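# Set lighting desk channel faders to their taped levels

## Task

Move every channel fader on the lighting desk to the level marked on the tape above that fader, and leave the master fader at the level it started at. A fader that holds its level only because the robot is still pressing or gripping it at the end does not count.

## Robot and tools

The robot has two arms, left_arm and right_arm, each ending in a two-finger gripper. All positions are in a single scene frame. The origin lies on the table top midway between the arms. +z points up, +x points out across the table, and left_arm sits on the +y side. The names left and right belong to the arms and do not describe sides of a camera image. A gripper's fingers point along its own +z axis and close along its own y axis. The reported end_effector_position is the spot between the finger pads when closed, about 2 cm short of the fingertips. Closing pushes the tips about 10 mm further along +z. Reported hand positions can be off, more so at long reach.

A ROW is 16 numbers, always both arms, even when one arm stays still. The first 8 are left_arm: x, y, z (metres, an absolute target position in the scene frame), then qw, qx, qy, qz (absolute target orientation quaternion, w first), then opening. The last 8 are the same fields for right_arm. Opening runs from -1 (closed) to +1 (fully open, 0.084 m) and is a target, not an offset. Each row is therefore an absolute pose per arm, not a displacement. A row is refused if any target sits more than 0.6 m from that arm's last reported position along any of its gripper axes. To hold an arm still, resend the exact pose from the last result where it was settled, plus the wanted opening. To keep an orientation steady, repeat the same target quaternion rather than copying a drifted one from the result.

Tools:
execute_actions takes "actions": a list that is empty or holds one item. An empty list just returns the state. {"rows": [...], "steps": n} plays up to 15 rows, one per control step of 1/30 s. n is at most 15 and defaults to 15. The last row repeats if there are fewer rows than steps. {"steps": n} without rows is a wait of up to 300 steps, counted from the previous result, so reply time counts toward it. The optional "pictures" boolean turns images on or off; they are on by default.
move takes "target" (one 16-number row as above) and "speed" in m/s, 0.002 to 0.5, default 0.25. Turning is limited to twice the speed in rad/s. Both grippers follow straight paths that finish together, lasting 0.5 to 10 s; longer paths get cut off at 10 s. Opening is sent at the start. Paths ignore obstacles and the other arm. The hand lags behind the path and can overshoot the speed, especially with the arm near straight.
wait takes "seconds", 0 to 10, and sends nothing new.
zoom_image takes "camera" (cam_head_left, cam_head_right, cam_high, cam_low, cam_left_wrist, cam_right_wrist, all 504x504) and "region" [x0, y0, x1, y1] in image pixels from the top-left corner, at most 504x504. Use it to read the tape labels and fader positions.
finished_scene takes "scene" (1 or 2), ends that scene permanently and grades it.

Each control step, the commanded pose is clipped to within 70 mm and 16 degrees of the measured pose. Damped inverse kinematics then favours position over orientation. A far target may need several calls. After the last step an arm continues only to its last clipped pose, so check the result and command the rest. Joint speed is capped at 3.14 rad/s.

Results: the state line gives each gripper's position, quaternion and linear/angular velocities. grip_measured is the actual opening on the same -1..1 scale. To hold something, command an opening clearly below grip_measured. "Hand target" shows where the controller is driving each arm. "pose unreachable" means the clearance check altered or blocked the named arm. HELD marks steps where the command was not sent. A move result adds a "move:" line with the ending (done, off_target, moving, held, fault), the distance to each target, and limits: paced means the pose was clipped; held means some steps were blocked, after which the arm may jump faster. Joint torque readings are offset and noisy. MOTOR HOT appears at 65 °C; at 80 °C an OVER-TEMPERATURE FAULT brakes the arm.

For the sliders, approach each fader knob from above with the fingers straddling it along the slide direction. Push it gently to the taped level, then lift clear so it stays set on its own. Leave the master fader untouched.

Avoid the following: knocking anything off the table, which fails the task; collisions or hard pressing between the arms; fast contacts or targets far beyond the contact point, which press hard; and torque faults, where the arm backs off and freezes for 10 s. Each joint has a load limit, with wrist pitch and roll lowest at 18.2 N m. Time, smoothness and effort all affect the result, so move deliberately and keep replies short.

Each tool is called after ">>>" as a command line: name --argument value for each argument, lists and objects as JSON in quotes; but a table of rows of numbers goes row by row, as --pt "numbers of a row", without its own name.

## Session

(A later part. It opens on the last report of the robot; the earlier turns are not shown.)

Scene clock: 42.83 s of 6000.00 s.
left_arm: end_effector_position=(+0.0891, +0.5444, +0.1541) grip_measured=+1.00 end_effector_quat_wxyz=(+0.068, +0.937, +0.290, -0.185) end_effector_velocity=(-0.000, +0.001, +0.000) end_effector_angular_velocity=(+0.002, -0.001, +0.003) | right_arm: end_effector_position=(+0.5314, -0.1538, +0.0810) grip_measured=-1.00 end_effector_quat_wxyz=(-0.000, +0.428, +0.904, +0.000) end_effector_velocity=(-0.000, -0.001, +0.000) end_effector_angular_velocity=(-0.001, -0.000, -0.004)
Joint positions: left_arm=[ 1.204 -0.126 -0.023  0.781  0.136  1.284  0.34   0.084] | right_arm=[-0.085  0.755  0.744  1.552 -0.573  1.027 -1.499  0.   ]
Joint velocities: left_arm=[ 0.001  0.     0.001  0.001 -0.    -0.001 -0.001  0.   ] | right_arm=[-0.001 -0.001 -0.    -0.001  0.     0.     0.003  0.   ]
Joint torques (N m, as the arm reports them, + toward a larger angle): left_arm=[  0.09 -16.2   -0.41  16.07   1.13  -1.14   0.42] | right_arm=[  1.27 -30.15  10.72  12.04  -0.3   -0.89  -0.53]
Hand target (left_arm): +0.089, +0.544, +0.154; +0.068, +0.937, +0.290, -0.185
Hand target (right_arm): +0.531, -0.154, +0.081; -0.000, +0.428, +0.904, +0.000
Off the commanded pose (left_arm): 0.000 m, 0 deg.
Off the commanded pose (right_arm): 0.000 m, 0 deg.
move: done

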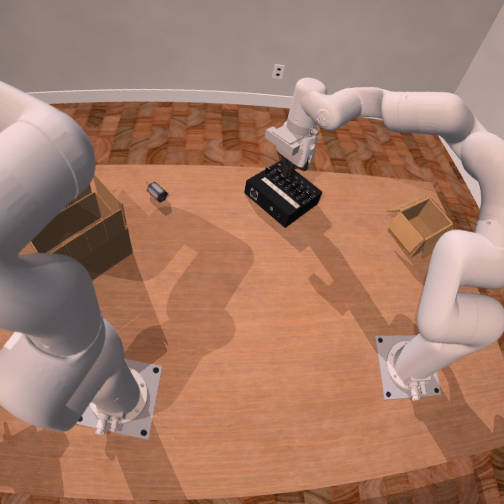

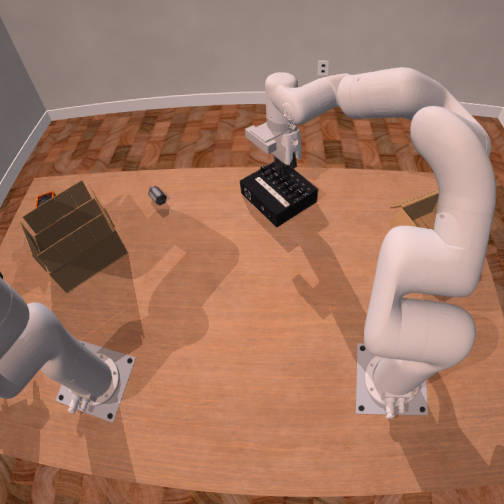

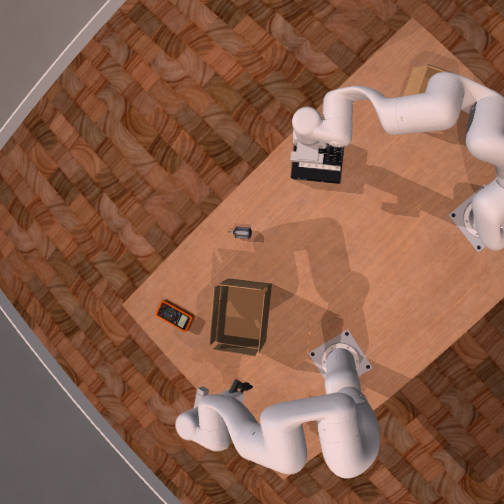

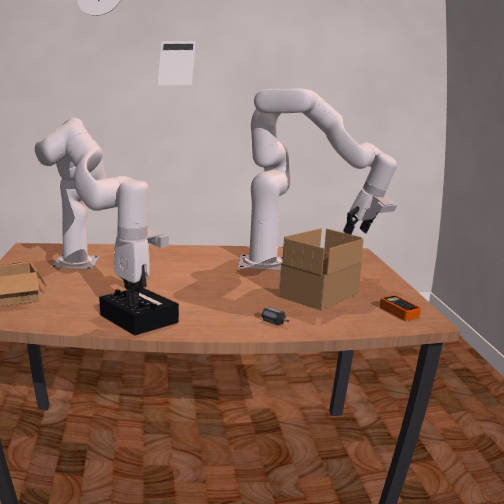

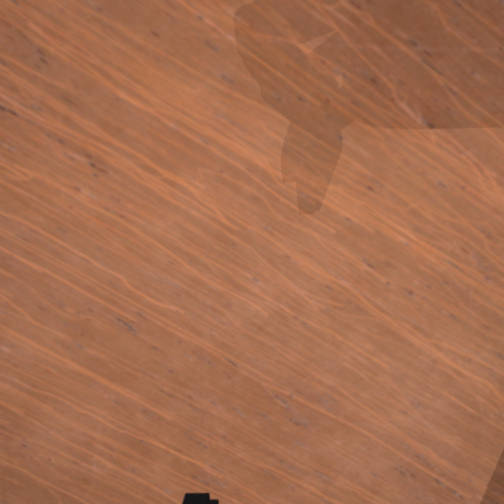

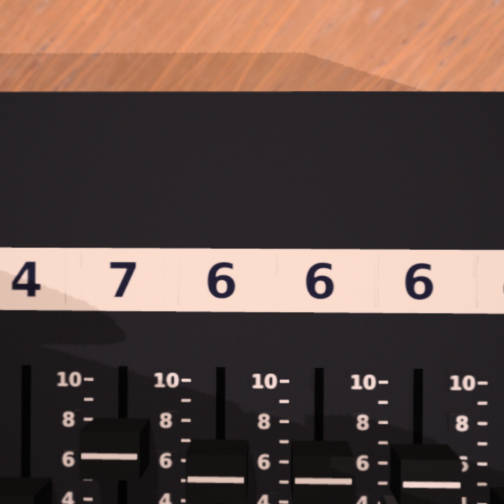

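>>> move --target '[0.0891,0.5444,0.1541,0.068,0.937,0.29,-0.185,1,0.531,-0.1535,0.081,0,0.428,0.904,0,-1]' --speed 0.02

>>> move --target '[0.0891,0.5444,0.1541,0.068,0.937,0.29,-0.185,1,0.5411,-0.1659,0.082,0,0.428,0.904,0,-1]' --speed 0.04

>>> move --target '[0.0891,0.5444,0.1541,0.068,0.937,0.29,-0.185,1,0.5581,-0.152,0.082,0,0.428,0.904,0,-1]' --speed 0.04

>>> move --target '[0.0891,0.5444,0.1541,0.068,0.937,0.29,-0.185,1,0.5538,-0.1467,0.082,0,0.428,0.904,0,-1]' --speed 0.02

>>> move --target '[0.0891,0.5444,0.1541,0.068,0.937,0.29,-0.185,1,0.573,-0.17,0.13,0,0.428,0.904,0,-1]' --speed 0.05

Scene clock: 49.53 s of 6000.00 s.
left_arm: end_effector_position=(+0.0891, +0.5444, +0.1541) grip_measured=+1.00 end_effector_quat_wxyz=(+0.068, +0.937, +0.290, -0.185) end_effector_velocity=(-0.000, -0.000, +0.000) end_effector_angular_velocity=(-0.002, +0.001, -0.000) | right_arm: end_effector_position=(+0.5310, -0.1535, +0.0810) grip_measured=-1.00 end_effector_quat_wxyz=(+0.000, +0.428, +0.904, +0.000) end_effector_velocity=(-0.001, +0.000, -0.001) end_effector_angular_velocity=(-0.000, +0.002, +0.000)
Joint positions: left_arm=[ 1.204 -0.126 -0.023  0.781  0.136  1.284  0.34   0.084] | right_arm=[-0.085  0.754  0.744  1.551 -0.573  1.026 -1.498  0.   ]
Joint velocities: left_arm=[-0.001  0.     0.001  0.001 -0.     0.002  0.001  0.   ] | right_arm=[ 0.     0.001  0.001 -0.001  0.     0.001  0.001  0.   ]
Joint torques (N m, as the arm reports them, + toward a larger angle): left_arm=[ -0.07 -15.72  -0.44  16.4    1.04  -1.07   0.32] | right_arm=[  1.55 -30.07  10.74  12.05  -0.1   -0.83  -0.43]
Hand target (left_arm): +0.089, +0.544, +0.154; +0.068, +0.937, +0.290, -0.185
Hand target (right_arm): +0.531, -0.153, +0.081; -0.000, +0.428, +0.904, +0.000
Off the commanded pose (left_arm): 0.000 m, 0 deg.
Off the commanded pose (right_arm): 0.000 m, 0 deg.
After step 90, 3.00 s passed at rest.
move: done

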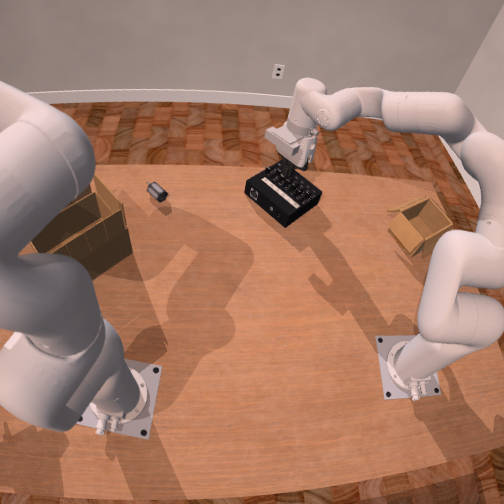

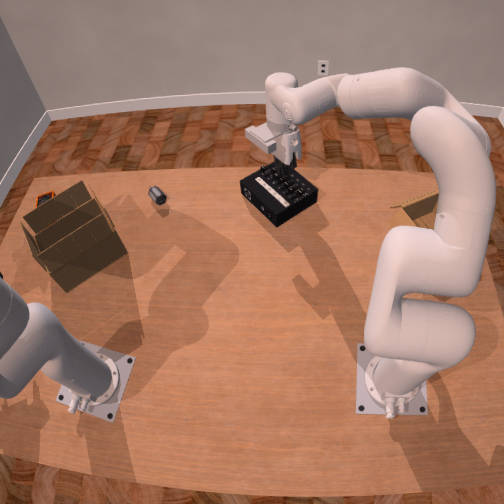

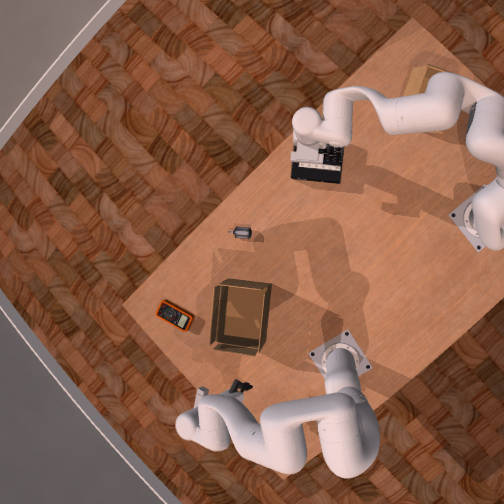

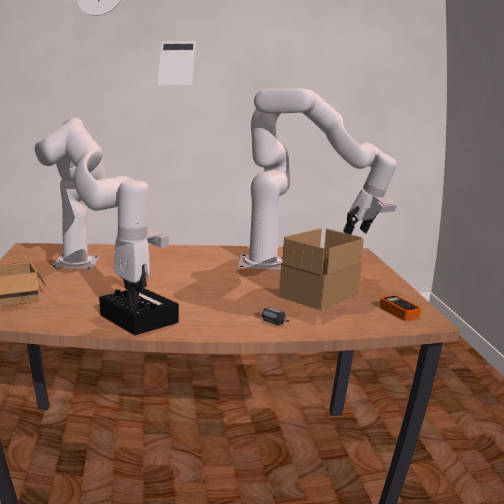

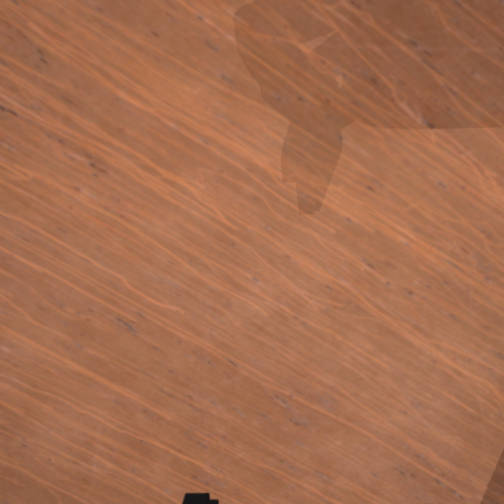

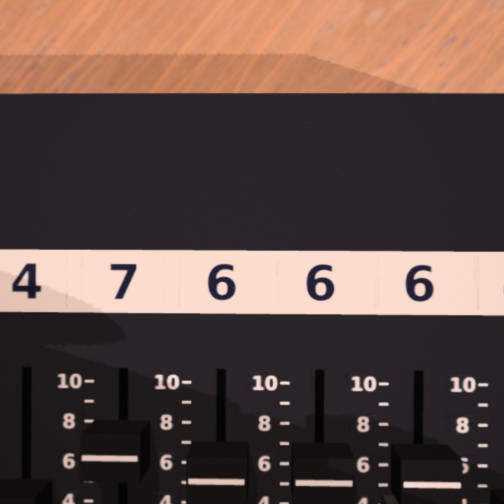

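Scene clock: 50.30 s of 6000.00 s.
left_arm: end_effector_position=(+0.0891, +0.5444, +0.1541) grip_measured=+1.00 end_effector_quat_wxyz=(+0.068, +0.937, +0.290, -0.185) end_effector_velocity=(-0.001, -0.001, -0.001) end_effector_angular_velocity=(-0.002, +0.002, +0.001) | right_arm: end_effector_position=(+0.5409, -0.1658, +0.0820) grip_measured=-1.00 end_effector_quat_wxyz=(-0.000, +0.428, +0.904, -0.000) end_effector_velocity=(+0.001, +0.002, +0.002) end_effector_angular_velocity=(+0.004, -0.003, +0.004)
Joint positions: left_arm=[ 1.204 -0.126 -0.023  0.781  0.136  1.284  0.34   0.084] | right_arm=[-0.098  0.764  0.739  1.574 -0.572  1.037 -1.527  0.   ]
Joint velocities: left_arm=[ 0.    -0.     0.002 -0.002  0.001  0.001  0.    -0.   ] | right_arm=[ 0.002  0.     0.003  0.005  0.001  0.    -0.003  0.   ]
Joint torques (N m, as the arm reports them, + toward a larger angle): left_arm=[ -0.47 -15.95  -0.46  16.19   1.1   -1.13   0.39] | right_arm=[  1.16 -30.47  10.61  12.12  -0.19  -0.94  -0.38]
Hand target (left_arm): +0.089, +0.544, +0.154; +0.068, +0.937, +0.290, -0.185
Hand target (right_arm): +0.541, -0.166, +0.082; +0.000, +0.428, +0.904, -0.000
Off the commanded pose (left_arm): 0.000 m, 0 deg.
Off the commanded pose (right_arm): 0.000 m, 0 deg.
move: done

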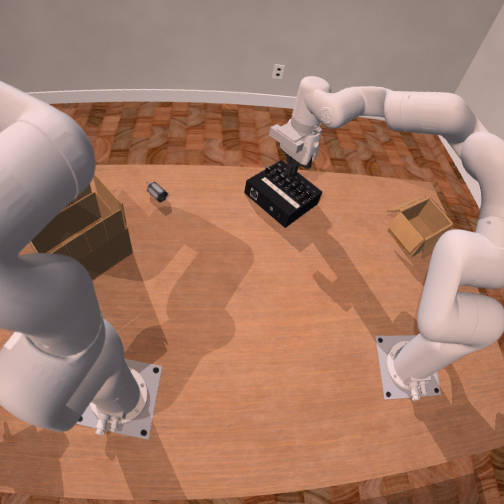

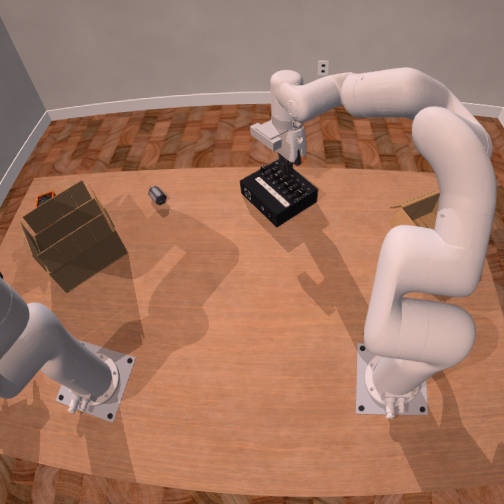

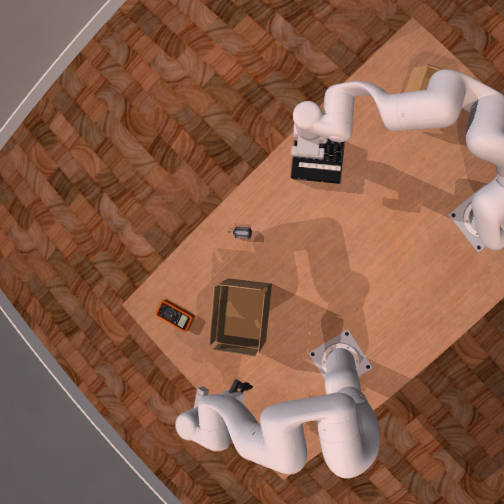

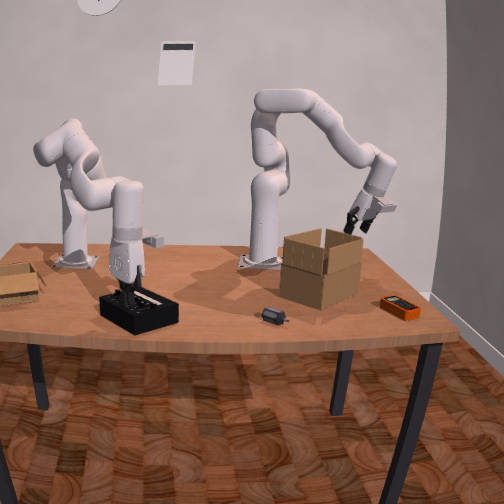

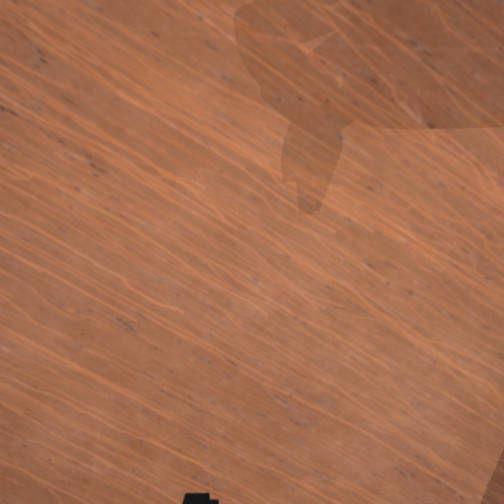

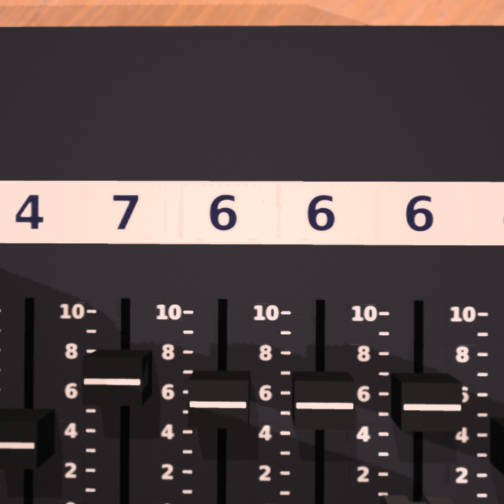

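Scene clock: 51.20 s of 6000.00 s.
left_arm: end_effector_position=(+0.0891, +0.5444, +0.1541) grip_measured=+1.00 end_effector_quat_wxyz=(+0.068, +0.937, +0.290, -0.185) end_effector_velocity=(-0.000, -0.000, +0.000) end_effector_angular_velocity=(-0.002, +0.000, -0.000) | right_arm: end_effector_position=(+0.5580, -0.1523, +0.0821) grip_measured=-1.00 end_effector_quat_wxyz=(-0.000, +0.428, +0.904, +0.000) end_effector_velocity=(+0.002, -0.000, +0.001) end_effector_angular_velocity=(-0.002, -0.001, -0.001)
Joint positions: left_arm=[ 1.204 -0.126 -0.023  0.781  0.136  1.284  0.34   0.084] | right_arm=[-0.038  0.829  0.721  1.695 -0.582  1.086 -1.532  0.   ]
Joint velocities: left_arm=[-0.     0.     0.001  0.    -0.001  0.002  0.002  0.   ] | right_arm=[ 0.003  0.003 -0.001  0.009 -0.001  0.006 -0.002  0.   ]
Joint torques (N m, as the arm reports them, + toward a larger angle): left_arm=[ -0.36 -15.82  -0.35  16.1    1.01  -1.1    0.4 ] | right_arm=[  1.15 -32.33  10.64  12.16  -0.27  -0.9   -0.42]
Hand target (left_arm): +0.089, +0.544, +0.154; +0.068, +0.937, +0.290, -0.185
Hand target (right_arm): +0.558, -0.152, +0.082; -0.000, +0.428, +0.904, +0.000
Off the commanded pose (left_arm): 0.000 m, 0 deg.
Off the commanded pose (right_arm): 0.000 m, 0 deg.
move: done

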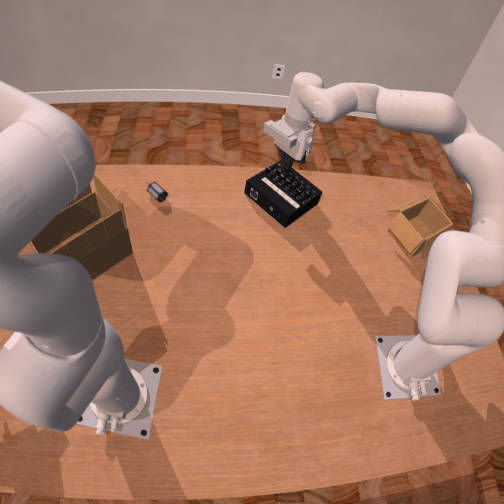

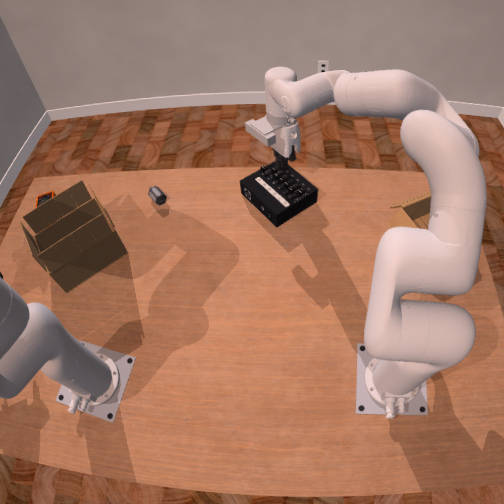

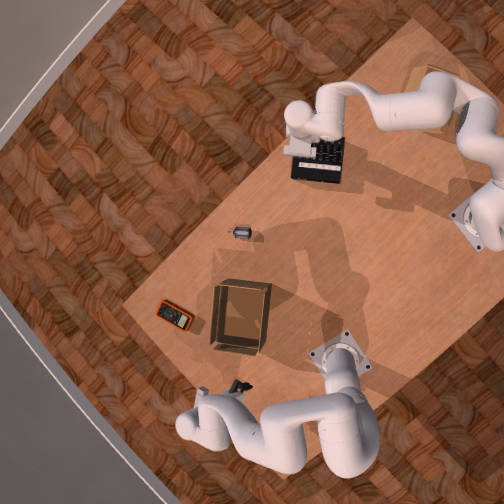

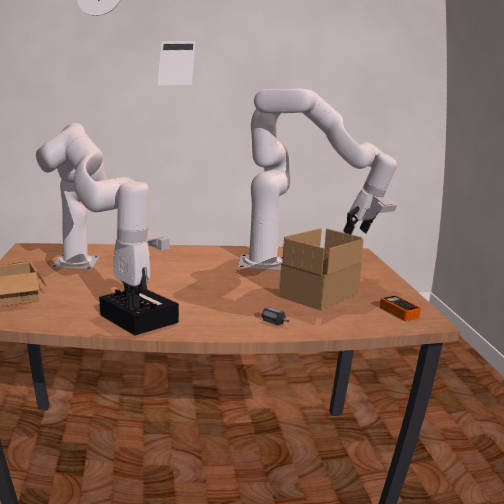

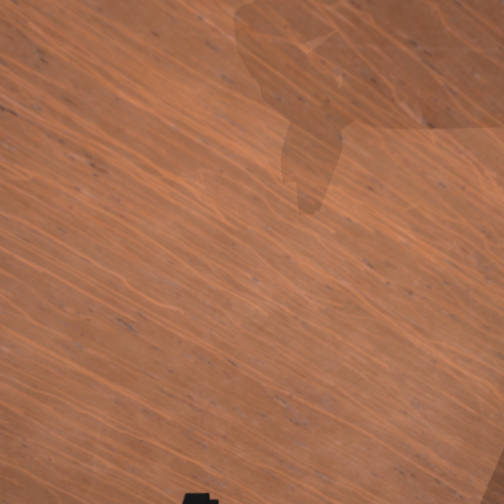

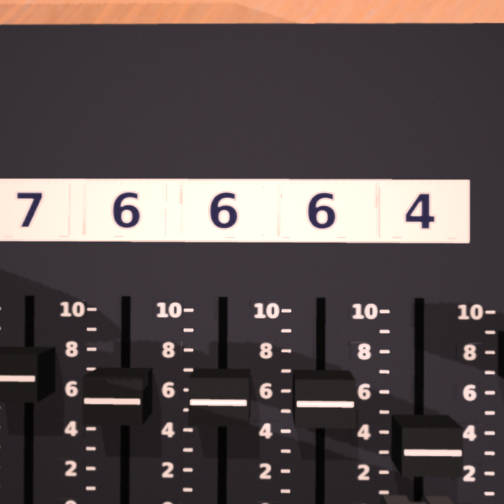

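Scene clock: 51.90 s of 6000.00 s.
left_arm: end_effector_position=(+0.0891, +0.5444, +0.1541) grip_measured=+1.00 end_effector_quat_wxyz=(+0.068, +0.937, +0.290, -0.185) end_effector_velocity=(-0.001, -0.000, -0.000) end_effector_angular_velocity=(-0.001, +0.001, -0.001) | right_arm: end_effector_position=(+0.5540, -0.1469, +0.0820) grip_measured=-1.00 end_effector_quat_wxyz=(+0.000, +0.428, +0.904, -0.000) end_effector_velocity=(-0.000, +0.000, -0.001) end_effector_angular_velocity=(+0.001, +0.000, -0.003)
Joint positions: left_arm=[ 1.204 -0.126 -0.023  0.781  0.136  1.284  0.34   0.084] | right_arm=[-0.032  0.825  0.723  1.686 -0.582  1.082 -1.52   0.   ]
Joint velocities: left_arm=[ 0.    -0.     0.    -0.001  0.001  0.001  0.001  0.   ] | right_arm=[ 0.    -0.    -0.001 -0.001  0.001 -0.002  0.003  0.   ]
Joint torques (N m, as the arm reports them, + toward a larger angle): left_arm=[ -0.52 -15.8   -0.39  16.36   1.02  -1.23   0.34] | right_arm=[  1.74 -32.1   10.79  12.08  -0.17  -0.86  -0.38]
Hand target (left_arm): +0.089, +0.544, +0.154; +0.068, +0.937, +0.290, -0.185
Hand target (right_arm): +0.554, -0.147, +0.082; -0.000, +0.428, +0.904, +0.000
Off the commanded pose (left_arm): 0.000 m, 0 deg.
Off the commanded pose (right_arm): 0.000 m, 0 deg.
move: done

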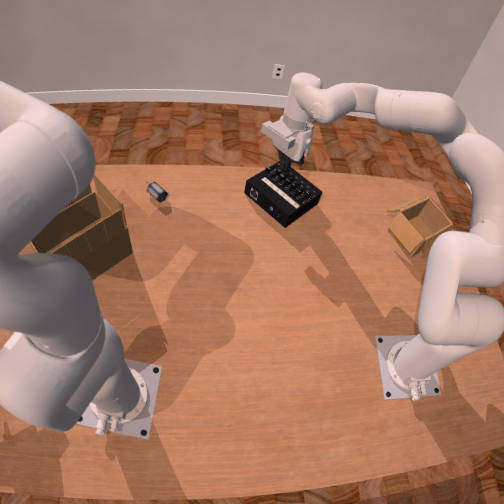

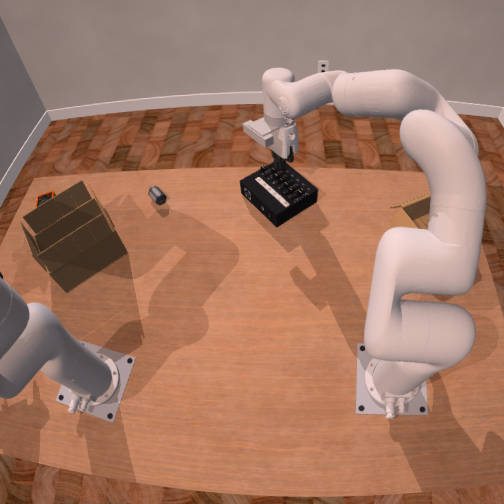

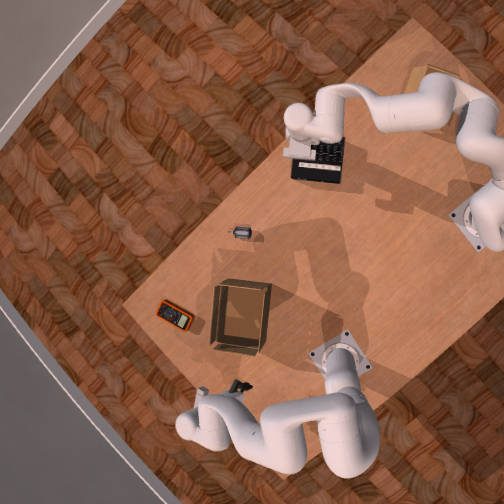

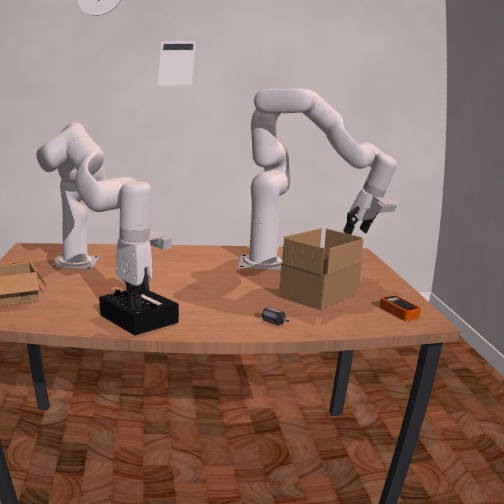

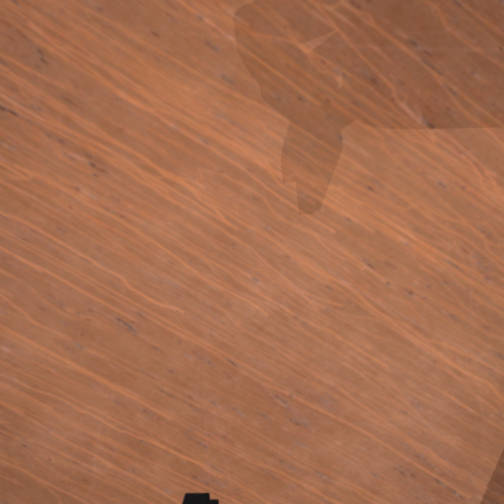

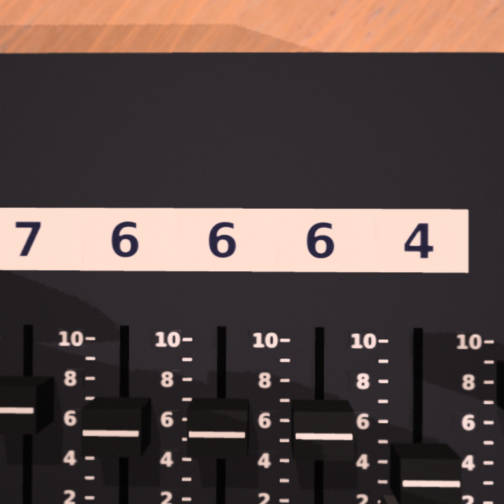

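Scene clock: 53.37 s of 6000.00 s.
left_arm: end_effector_position=(+0.0891, +0.5444, +0.1541) grip_measured=+1.00 end_effector_quat_wxyz=(+0.068, +0.937, +0.290, -0.185) end_effector_velocity=(+0.000, -0.000, +0.000) end_effector_angular_velocity=(-0.001, +0.000, -0.003) | right_arm: end_effector_position=(+0.5725, -0.1701, +0.1297) grip_measured=-1.00 end_effector_quat_wxyz=(-0.000, +0.428, +0.904, -0.000) end_effector_velocity=(-0.001, +0.000, +0.000) end_effector_angular_velocity=(-0.001, +0.003, +0.003)
Joint positions: left_arm=[ 1.204 -0.126 -0.023  0.781  0.136  1.284  0.34   0.084] | right_arm=[-0.059  0.793  0.742  1.783 -0.544  1.197 -1.597  0.   ]
Joint velocities: left_arm=[-0.    -0.    -0.001  0.001  0.     0.002  0.001 -0.   ] | right_arm=[ 0.001  0.001  0.001  0.003  0.001  0.005 -0.003  0.   ]
Joint torques (N m, as the arm reports them, + toward a larger angle): left_arm=[ -0.42 -15.93  -0.67  16.25   1.02  -1.27   0.42] | right_arm=[  1.08 -32.68  10.25  12.76  -0.39  -0.93  -0.35]
Hand target (left_arm): +0.089, +0.544, +0.154; +0.068, +0.937, +0.290, -0.185
Hand target (right_arm): +0.573, -0.170, +0.130; +0.000, +0.428, +0.904, -0.000
Off the commanded pose (left_arm): 0.000 m, 0 deg.
Off the commanded pose (right_arm): 0.001 m, 0 deg.
move: done

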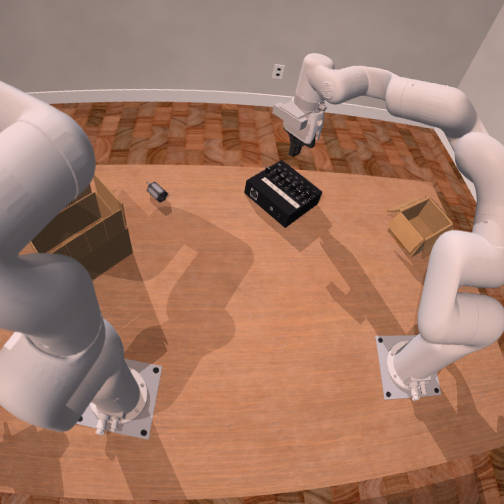

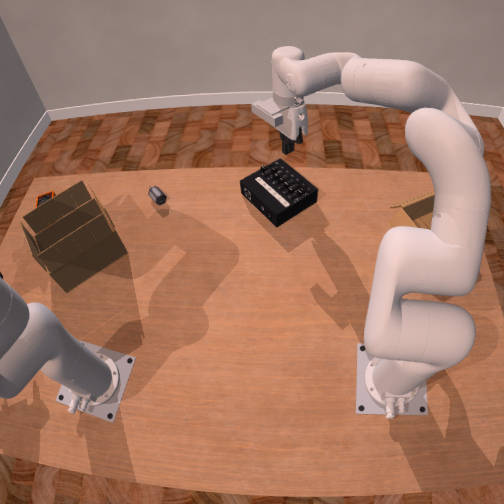

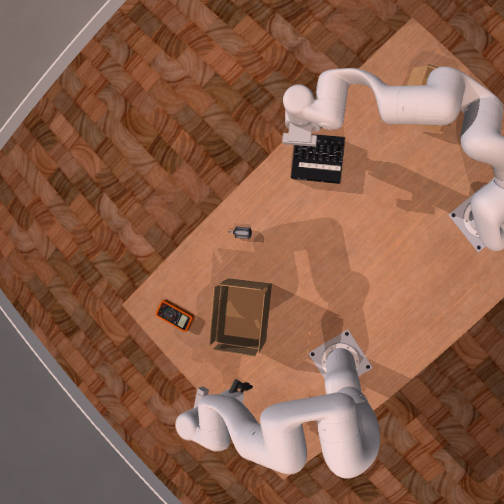

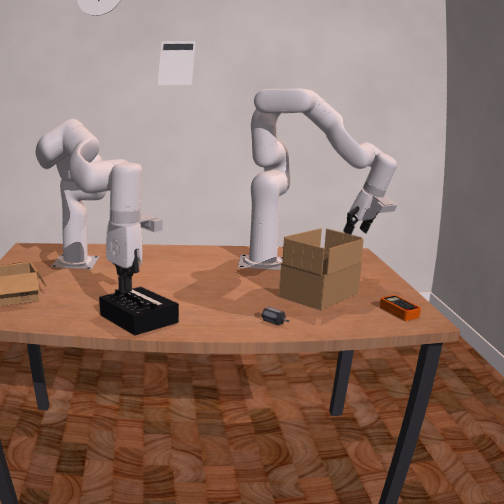

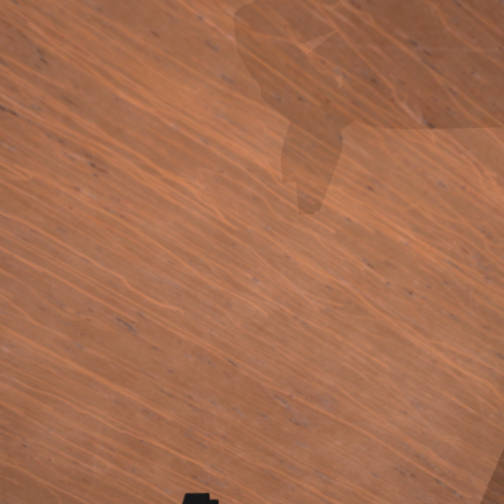

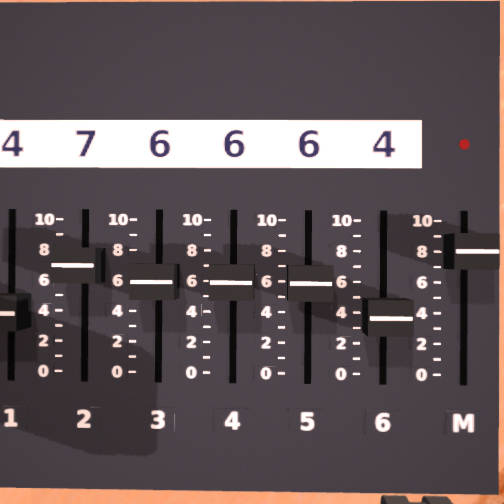

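Within about 0.1 of a level.

>>> finished_scene --scene 1

The scene is finished: the task was done.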